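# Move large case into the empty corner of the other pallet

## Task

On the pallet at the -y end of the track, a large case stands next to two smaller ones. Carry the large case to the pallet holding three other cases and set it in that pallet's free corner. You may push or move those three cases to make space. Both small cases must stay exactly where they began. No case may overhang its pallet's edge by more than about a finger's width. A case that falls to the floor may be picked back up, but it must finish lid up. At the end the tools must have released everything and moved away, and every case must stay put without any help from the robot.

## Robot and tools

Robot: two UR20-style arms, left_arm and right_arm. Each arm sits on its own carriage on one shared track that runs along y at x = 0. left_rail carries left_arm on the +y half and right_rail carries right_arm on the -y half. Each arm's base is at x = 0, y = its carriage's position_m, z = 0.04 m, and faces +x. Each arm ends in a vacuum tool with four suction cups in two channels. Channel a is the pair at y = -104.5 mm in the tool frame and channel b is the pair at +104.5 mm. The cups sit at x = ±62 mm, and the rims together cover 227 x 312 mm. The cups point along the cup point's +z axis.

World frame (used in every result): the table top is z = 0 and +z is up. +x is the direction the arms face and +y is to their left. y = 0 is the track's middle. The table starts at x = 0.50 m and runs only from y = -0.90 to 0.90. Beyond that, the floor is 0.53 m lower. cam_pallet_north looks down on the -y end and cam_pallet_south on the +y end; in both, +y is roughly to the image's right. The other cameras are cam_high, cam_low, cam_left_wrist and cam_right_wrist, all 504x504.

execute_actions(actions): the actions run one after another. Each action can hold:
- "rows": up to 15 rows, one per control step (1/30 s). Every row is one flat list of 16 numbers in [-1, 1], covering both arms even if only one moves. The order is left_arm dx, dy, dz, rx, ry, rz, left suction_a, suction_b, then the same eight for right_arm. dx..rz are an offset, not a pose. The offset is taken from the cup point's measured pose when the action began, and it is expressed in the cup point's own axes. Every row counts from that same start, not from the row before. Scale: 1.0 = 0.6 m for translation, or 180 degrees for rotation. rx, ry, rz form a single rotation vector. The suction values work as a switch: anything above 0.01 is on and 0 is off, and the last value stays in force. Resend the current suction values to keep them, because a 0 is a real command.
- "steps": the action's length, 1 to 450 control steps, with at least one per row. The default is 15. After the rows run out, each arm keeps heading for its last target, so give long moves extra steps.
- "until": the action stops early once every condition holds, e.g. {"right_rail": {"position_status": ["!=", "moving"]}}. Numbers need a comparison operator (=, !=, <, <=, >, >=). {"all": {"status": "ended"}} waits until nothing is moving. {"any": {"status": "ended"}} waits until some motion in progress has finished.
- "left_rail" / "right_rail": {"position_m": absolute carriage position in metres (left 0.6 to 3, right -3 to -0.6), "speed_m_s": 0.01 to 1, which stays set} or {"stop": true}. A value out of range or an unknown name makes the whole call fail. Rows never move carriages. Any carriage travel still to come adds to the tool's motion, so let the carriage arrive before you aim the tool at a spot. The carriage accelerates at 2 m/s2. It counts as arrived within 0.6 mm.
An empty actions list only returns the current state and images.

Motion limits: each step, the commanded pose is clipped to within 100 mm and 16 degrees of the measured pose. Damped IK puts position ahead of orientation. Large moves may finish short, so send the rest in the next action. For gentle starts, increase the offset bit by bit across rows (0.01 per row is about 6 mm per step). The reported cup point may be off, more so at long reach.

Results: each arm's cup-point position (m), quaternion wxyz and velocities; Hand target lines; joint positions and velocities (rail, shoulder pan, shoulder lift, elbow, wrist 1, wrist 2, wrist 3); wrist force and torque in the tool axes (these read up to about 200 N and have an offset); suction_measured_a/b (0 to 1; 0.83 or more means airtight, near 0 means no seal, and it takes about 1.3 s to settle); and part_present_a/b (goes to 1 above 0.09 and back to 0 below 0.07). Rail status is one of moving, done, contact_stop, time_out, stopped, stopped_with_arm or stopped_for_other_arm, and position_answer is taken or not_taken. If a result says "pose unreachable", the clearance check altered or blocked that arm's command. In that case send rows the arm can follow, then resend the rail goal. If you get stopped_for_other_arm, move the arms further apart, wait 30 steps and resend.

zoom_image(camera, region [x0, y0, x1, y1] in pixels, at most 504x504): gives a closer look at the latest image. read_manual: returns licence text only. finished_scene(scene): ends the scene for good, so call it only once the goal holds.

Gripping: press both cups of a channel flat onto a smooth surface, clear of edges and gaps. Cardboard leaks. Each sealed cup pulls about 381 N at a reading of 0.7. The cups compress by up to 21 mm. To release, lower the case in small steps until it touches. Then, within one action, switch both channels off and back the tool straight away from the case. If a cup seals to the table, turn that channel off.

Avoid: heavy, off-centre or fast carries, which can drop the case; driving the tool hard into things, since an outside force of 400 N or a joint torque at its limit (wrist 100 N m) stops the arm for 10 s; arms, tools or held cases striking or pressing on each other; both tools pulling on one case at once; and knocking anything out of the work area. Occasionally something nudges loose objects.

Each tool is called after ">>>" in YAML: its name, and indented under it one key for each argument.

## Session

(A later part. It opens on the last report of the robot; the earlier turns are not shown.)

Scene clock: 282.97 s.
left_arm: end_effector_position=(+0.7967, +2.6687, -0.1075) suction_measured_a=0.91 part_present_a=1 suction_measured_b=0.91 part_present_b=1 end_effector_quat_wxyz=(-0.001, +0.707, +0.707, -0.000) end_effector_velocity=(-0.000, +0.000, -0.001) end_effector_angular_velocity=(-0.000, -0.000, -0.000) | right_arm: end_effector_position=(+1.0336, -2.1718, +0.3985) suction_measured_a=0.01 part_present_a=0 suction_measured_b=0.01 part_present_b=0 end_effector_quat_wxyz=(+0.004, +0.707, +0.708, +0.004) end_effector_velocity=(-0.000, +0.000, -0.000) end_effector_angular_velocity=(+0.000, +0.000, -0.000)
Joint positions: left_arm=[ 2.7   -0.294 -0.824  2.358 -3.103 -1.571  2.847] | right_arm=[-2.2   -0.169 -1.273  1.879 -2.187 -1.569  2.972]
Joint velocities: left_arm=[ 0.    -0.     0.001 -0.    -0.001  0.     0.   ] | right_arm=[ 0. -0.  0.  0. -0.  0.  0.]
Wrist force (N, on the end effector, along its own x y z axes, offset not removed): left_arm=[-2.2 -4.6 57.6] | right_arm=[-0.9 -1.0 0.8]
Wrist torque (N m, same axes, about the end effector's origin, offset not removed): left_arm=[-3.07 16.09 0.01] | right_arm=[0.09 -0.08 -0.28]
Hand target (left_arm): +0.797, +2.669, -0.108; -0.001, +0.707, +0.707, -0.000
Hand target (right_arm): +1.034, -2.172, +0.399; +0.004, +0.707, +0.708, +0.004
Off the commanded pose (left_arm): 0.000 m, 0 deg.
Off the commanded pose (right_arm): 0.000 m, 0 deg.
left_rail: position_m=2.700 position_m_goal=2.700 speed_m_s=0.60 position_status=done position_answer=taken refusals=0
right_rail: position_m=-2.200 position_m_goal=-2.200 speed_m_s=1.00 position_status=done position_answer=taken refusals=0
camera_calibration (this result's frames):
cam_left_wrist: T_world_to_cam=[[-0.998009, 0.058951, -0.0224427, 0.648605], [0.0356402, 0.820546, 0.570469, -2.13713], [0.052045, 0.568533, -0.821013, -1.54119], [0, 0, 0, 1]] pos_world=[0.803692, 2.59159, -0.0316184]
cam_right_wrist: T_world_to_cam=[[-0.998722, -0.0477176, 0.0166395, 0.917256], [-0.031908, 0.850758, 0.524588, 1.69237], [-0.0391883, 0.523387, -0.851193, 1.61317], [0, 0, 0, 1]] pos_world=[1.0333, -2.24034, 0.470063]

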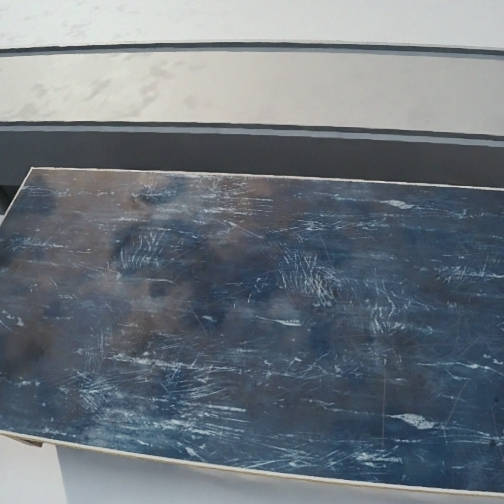

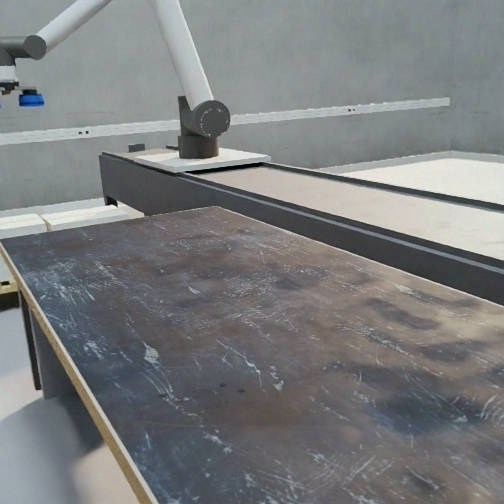

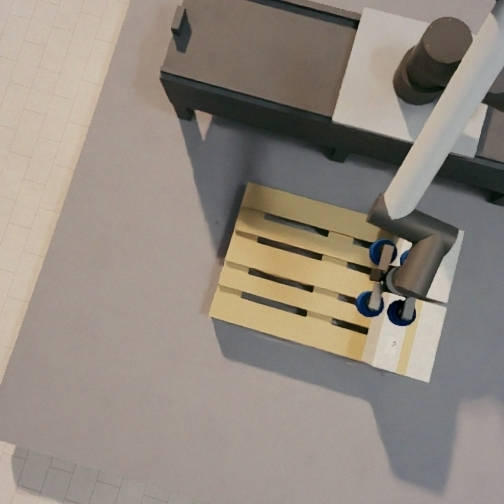

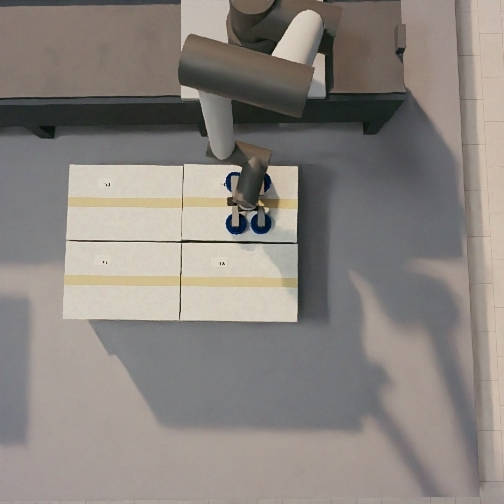

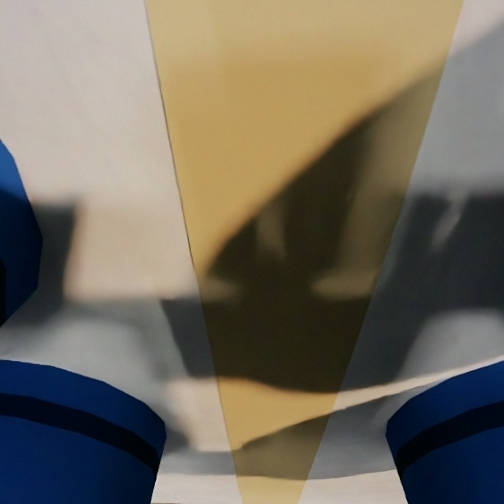

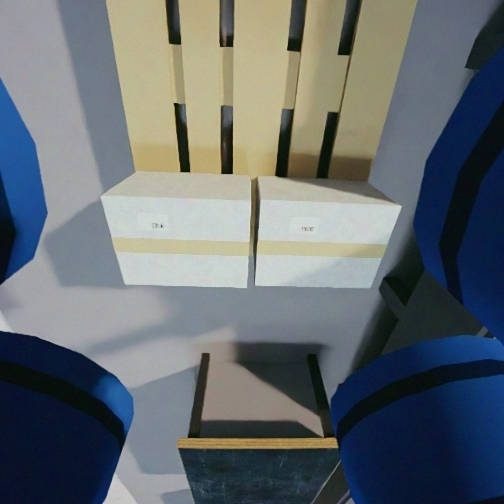

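>>> execute_actions:
  actions:
    - {"rows":[[0,0,0.004,0,0,0,1,1,0,0,0,0,0,0,0,0],[0,0,0.008,0,0,0,1,1,0,0,0,0,0,0,0,0],[0,0,0.013,0,0,0,1,1,0,0,0,0,0,0,0,0]],"steps":20}

Scene clock: 298.23 s.
left_arm: end_effector_position=(+0.7973, +2.6684, -0.1117) suction_measured_a=0.91 part_present_a=1 suction_measured_b=0.91 part_present_b=1 end_effector_quat_wxyz=(+0.001, +0.707, +0.707, +0.000) end_effector_velocity=(+0.000, +0.000, +0.000) end_effector_angular_velocity=(+0.000, -0.000, +0.000) | right_arm: end_effector_position=(+1.0336, -2.1718, +0.3985) suction_measured_a=0.01 part_present_a=0 suction_measured_b=0.01 part_present_b=0 end_effector_quat_wxyz=(+0.004, +0.707, +0.708, +0.004) end_effector_velocity=(-0.000, +0.000, +0.000) end_effector_angular_velocity=(-0.000, -0.000, +0.000)
Joint positions: left_arm=[ 2.7   -0.294 -0.817  2.357 -3.112 -1.571  2.847] | right_arm=[-2.2   -0.169 -1.273  1.879 -2.187 -1.569  2.972]
Joint velocities: left_arm=[ 0.  0. -0.  0. -0.  0. -0.] | right_arm=[ 0.  0. -0.  0.  0. -0. -0.]
Wrist force (N, on the end effector, along its own x y z axes, offset not removed): left_arm=[5.7 -5.0 -61.5] | right_arm=[-2.2 0.1 0.4]
Wrist torque (N m, same axes, about the end effector's origin, offset not removed): left_arm=[11.06 4.12 1.29] | right_arm=[0.18 0.05 -0.23]
Hand target (left_arm): +0.797, +2.669, -0.112; +0.001, +0.707, +0.707, +0.000
Hand target (right_arm): +1.034, -2.172, +0.399; +0.004, +0.707, +0.708, +0.004
Off the commanded pose (left_arm): 0.004 m, 0 deg.
Off the commanded pose (right_arm): 0.000 m, 0 deg.
FORCE FAULT: contact force on the left arm reached its limit, and that arm stopped for 10 seconds. The contact can be on any part of that arm, not only on its tool. That arm's remaining commands of this call were not run. That arm holds still and accepts commands again. Move the arm away from the contact; if what it grips holds it there, let go first. Pushing or pulling that hard again can fault the arm again.
left_rail: position_m=2.700 position_m_goal=2.700 speed_m_s=0.60 position_status=done position_answer=taken refusals=0
right_rail: position_m=-2.200 position_m_goal=-2.200 speed_m_s=1.00 position_status=done position_answer=taken refusals=0
camera_calibration (this result's frames):
cam_left_wrist: T_world_to_cam=[[-0.997946, 0.0589302, -0.0251088, 0.648827], [0.0341521, 0.821105, 0.569754, -2.13497], [0.0541927, 0.567727, -0.821431, -1.5441], [0, 0, 0, 1]] pos_world=[0.804088, 2.59143, -0.0356713]
cam_right_wrist: T_world_to_cam=[[-0.998722, -0.0477178, 0.0166393, 0.917256], [-0.0319082, 0.850758, 0.524589, 1.69236], [-0.0391882, 0.523387, -0.851193, 1.61317], [0, 0, 0, 1]] pos_world=[1.0333, -2.24034, 0.470063]

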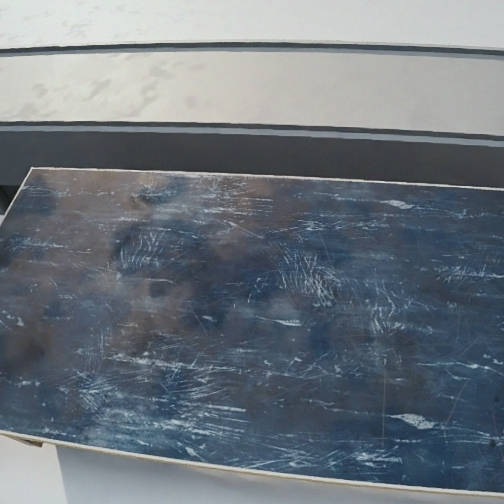

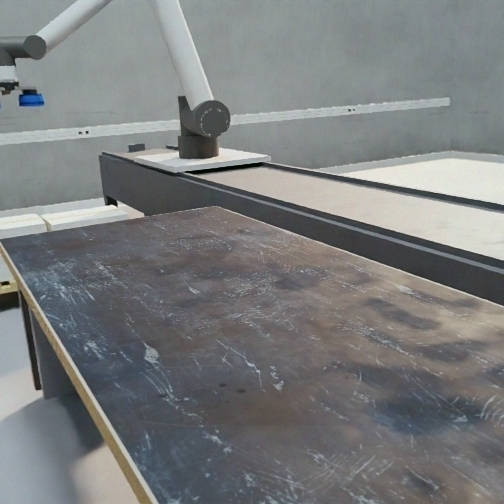

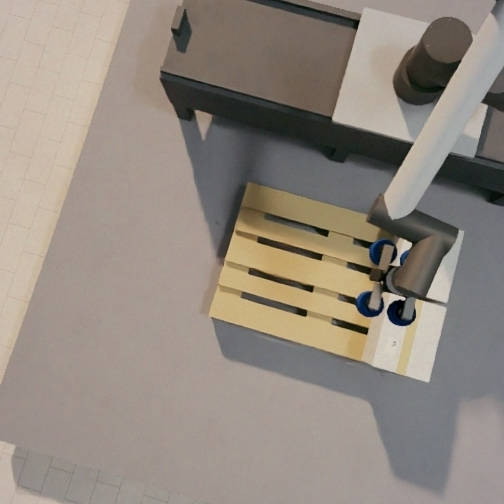

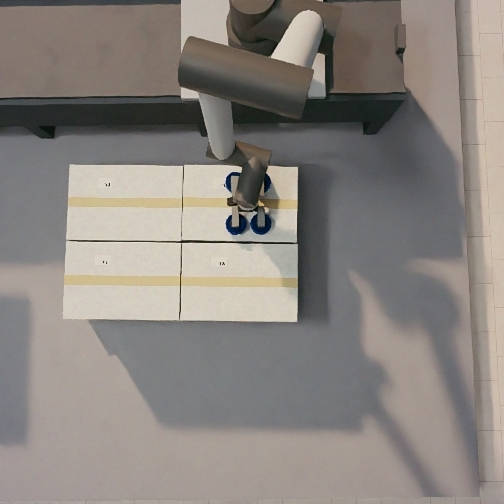

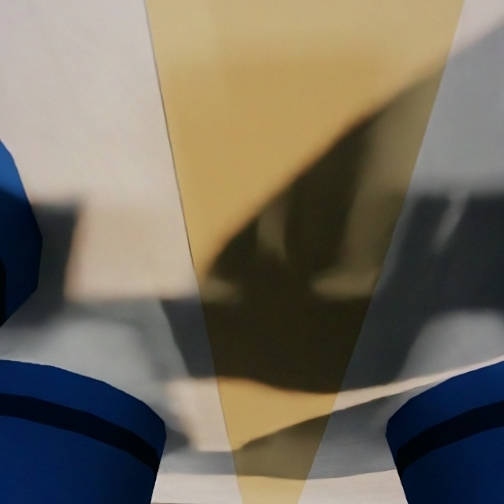

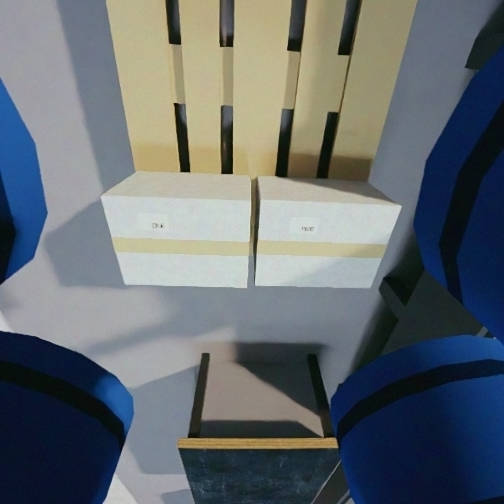

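>>> execute_actions:
  actions:
    - {"rows":[[0,0,-0.5,0,0,0,0,0,0,0,0,0,0,0,0,0]],"steps":45}

>>> zoom_image:
  camera: "cam_pallet_south"
  region: [40, 130, 340, 340]

Scene clock: 307.80 s.
left_arm: end_effector_position=(+0.7971, +2.6686, +0.1881) suction_measured_a=0.00 part_present_a=0 suction_measured_b=0.00 part_present_b=0 end_effector_quat_wxyz=(+0.001, +0.707, +0.707, +0.000) end_effector_velocity=(+0.000, -0.000, +0.000) end_effector_angular_velocity=(+0.000, +0.000, -0.000) | right_arm: end_effector_position=(+1.0336, -2.1718, +0.3985) suction_measured_a=0.01 part_present_a=0 suction_measured_b=0.01 part_present_b=0 end_effector_quat_wxyz=(+0.004, +0.707, +0.708, +0.004) end_effector_velocity=(-0.000, +0.000, +0.000) end_effector_angular_velocity=(-0.000, -0.000, +0.000)
Joint positions: left_arm=[ 2.7   -0.294 -1.286  2.324 -2.61  -1.571  2.847] | right_arm=[-2.2   -0.169 -1.273  1.879 -2.187 -1.569  2.972]
Joint velocities: left_arm=[ 0.    -0.    -0.001 -0.     0.001 -0.    -0.   ] | right_arm=[ 0.  0. -0.  0.  0. -0.  0.]
Wrist force (N, on the end effector, along its own x y z axes, offset not removed): left_arm=[-0.9 -0.2 3.2] | right_arm=[-1.9 -0.8 2.0]
Wrist torque (N m, same axes, about the end effector's origin, offset not removed): left_arm=[-0.61 -0.05 -0.03] | right_arm=[0.10 0.05 -0.27]
Hand target (left_arm): +0.797, +2.669, +0.188; +0.001, +0.707, +0.707, +0.000
Hand target (right_arm): +1.034, -2.172, +0.399; +0.004, +0.707, +0.708, +0.004
Off the commanded pose (left_arm): 0.000 m, 0 deg.
Off the commanded pose (right_arm): 0.000 m, 0 deg.
left_rail: position_m=2.700 position_m_goal=2.700 speed_m_s=0.60 position_status=done position_answer=taken refusals=0
right_rail: position_m=-2.200 position_m_goal=-2.200 speed_m_s=1.00 position_status=done position_answer=taken refusals=0
camera_calibration (this result's frames):
cam_left_wrist: T_world_to_cam=[[-0.997947, 0.0589246, -0.0251012, 0.656085], [0.0341518, 0.821104, 0.569756, -2.30592], [0.0541834, 0.567729, -0.82143, -1.29793], [0, 0, 0, 1]] pos_world=[0.803815, 2.59161, 0.264119]
cam_right_wrist: T_world_to_cam=[[-0.998722, -0.0477177, 0.0166394, 0.917256], [-0.0319082, 0.850758, 0.524588, 1.69237], [-0.0391883, 0.523387, -0.851193, 1.61317], [0, 0, 0, 1]] pos_world=[1.0333, -2.24034, 0.470063]

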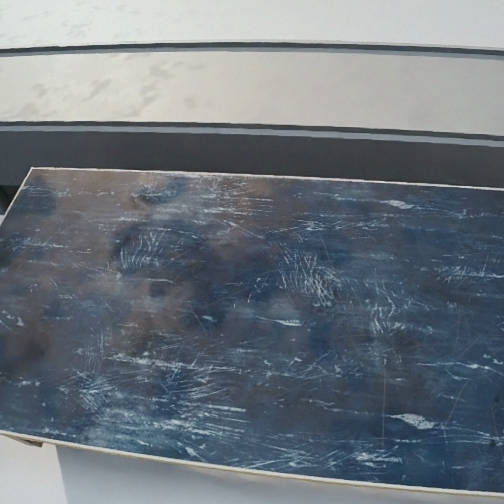

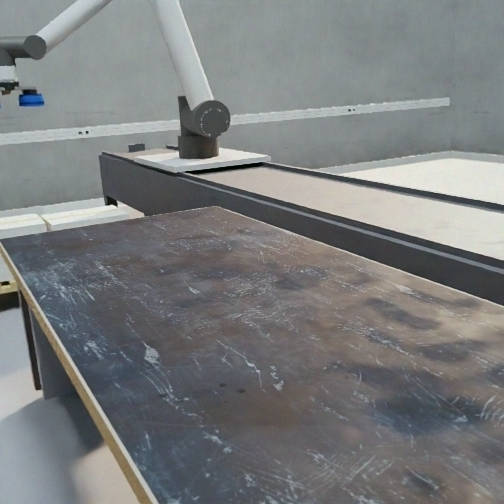

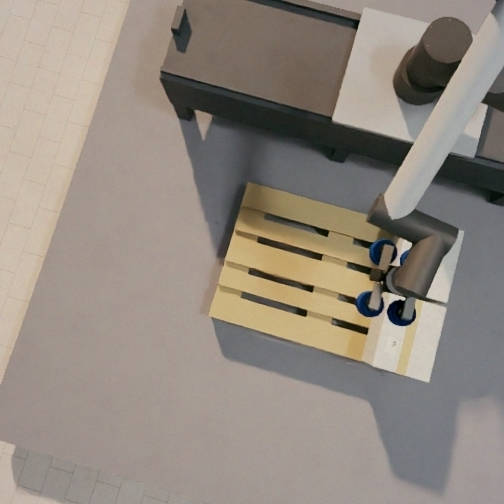

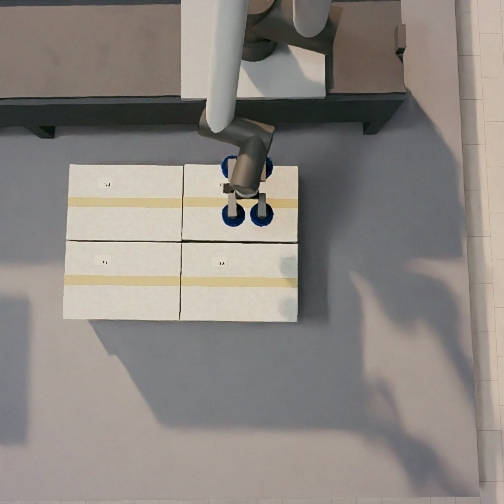

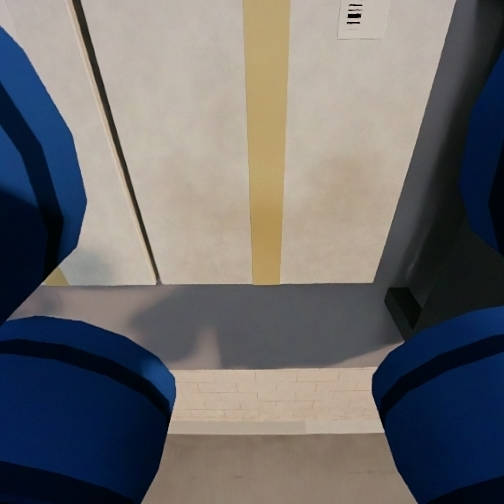

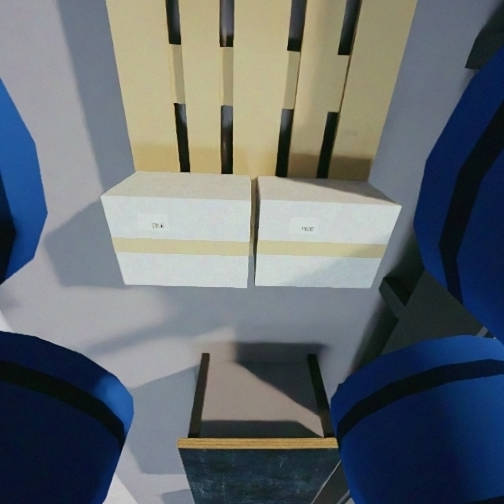

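Region (40, 130, 340, 340) of cam_pallet_south's 504x504 image, scaled by 1.680, with more detail than that image has; it fills the top 353 rows of this view, and the rest is white.

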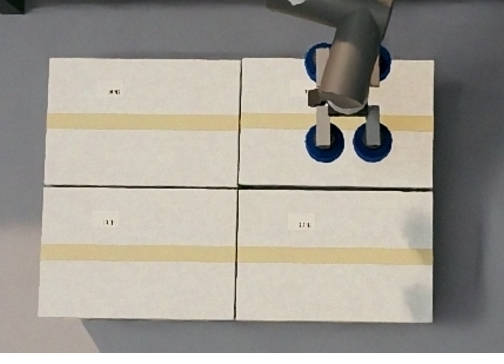

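>>> finished_scene:
  scene: 1

The scene is finished: the task was done.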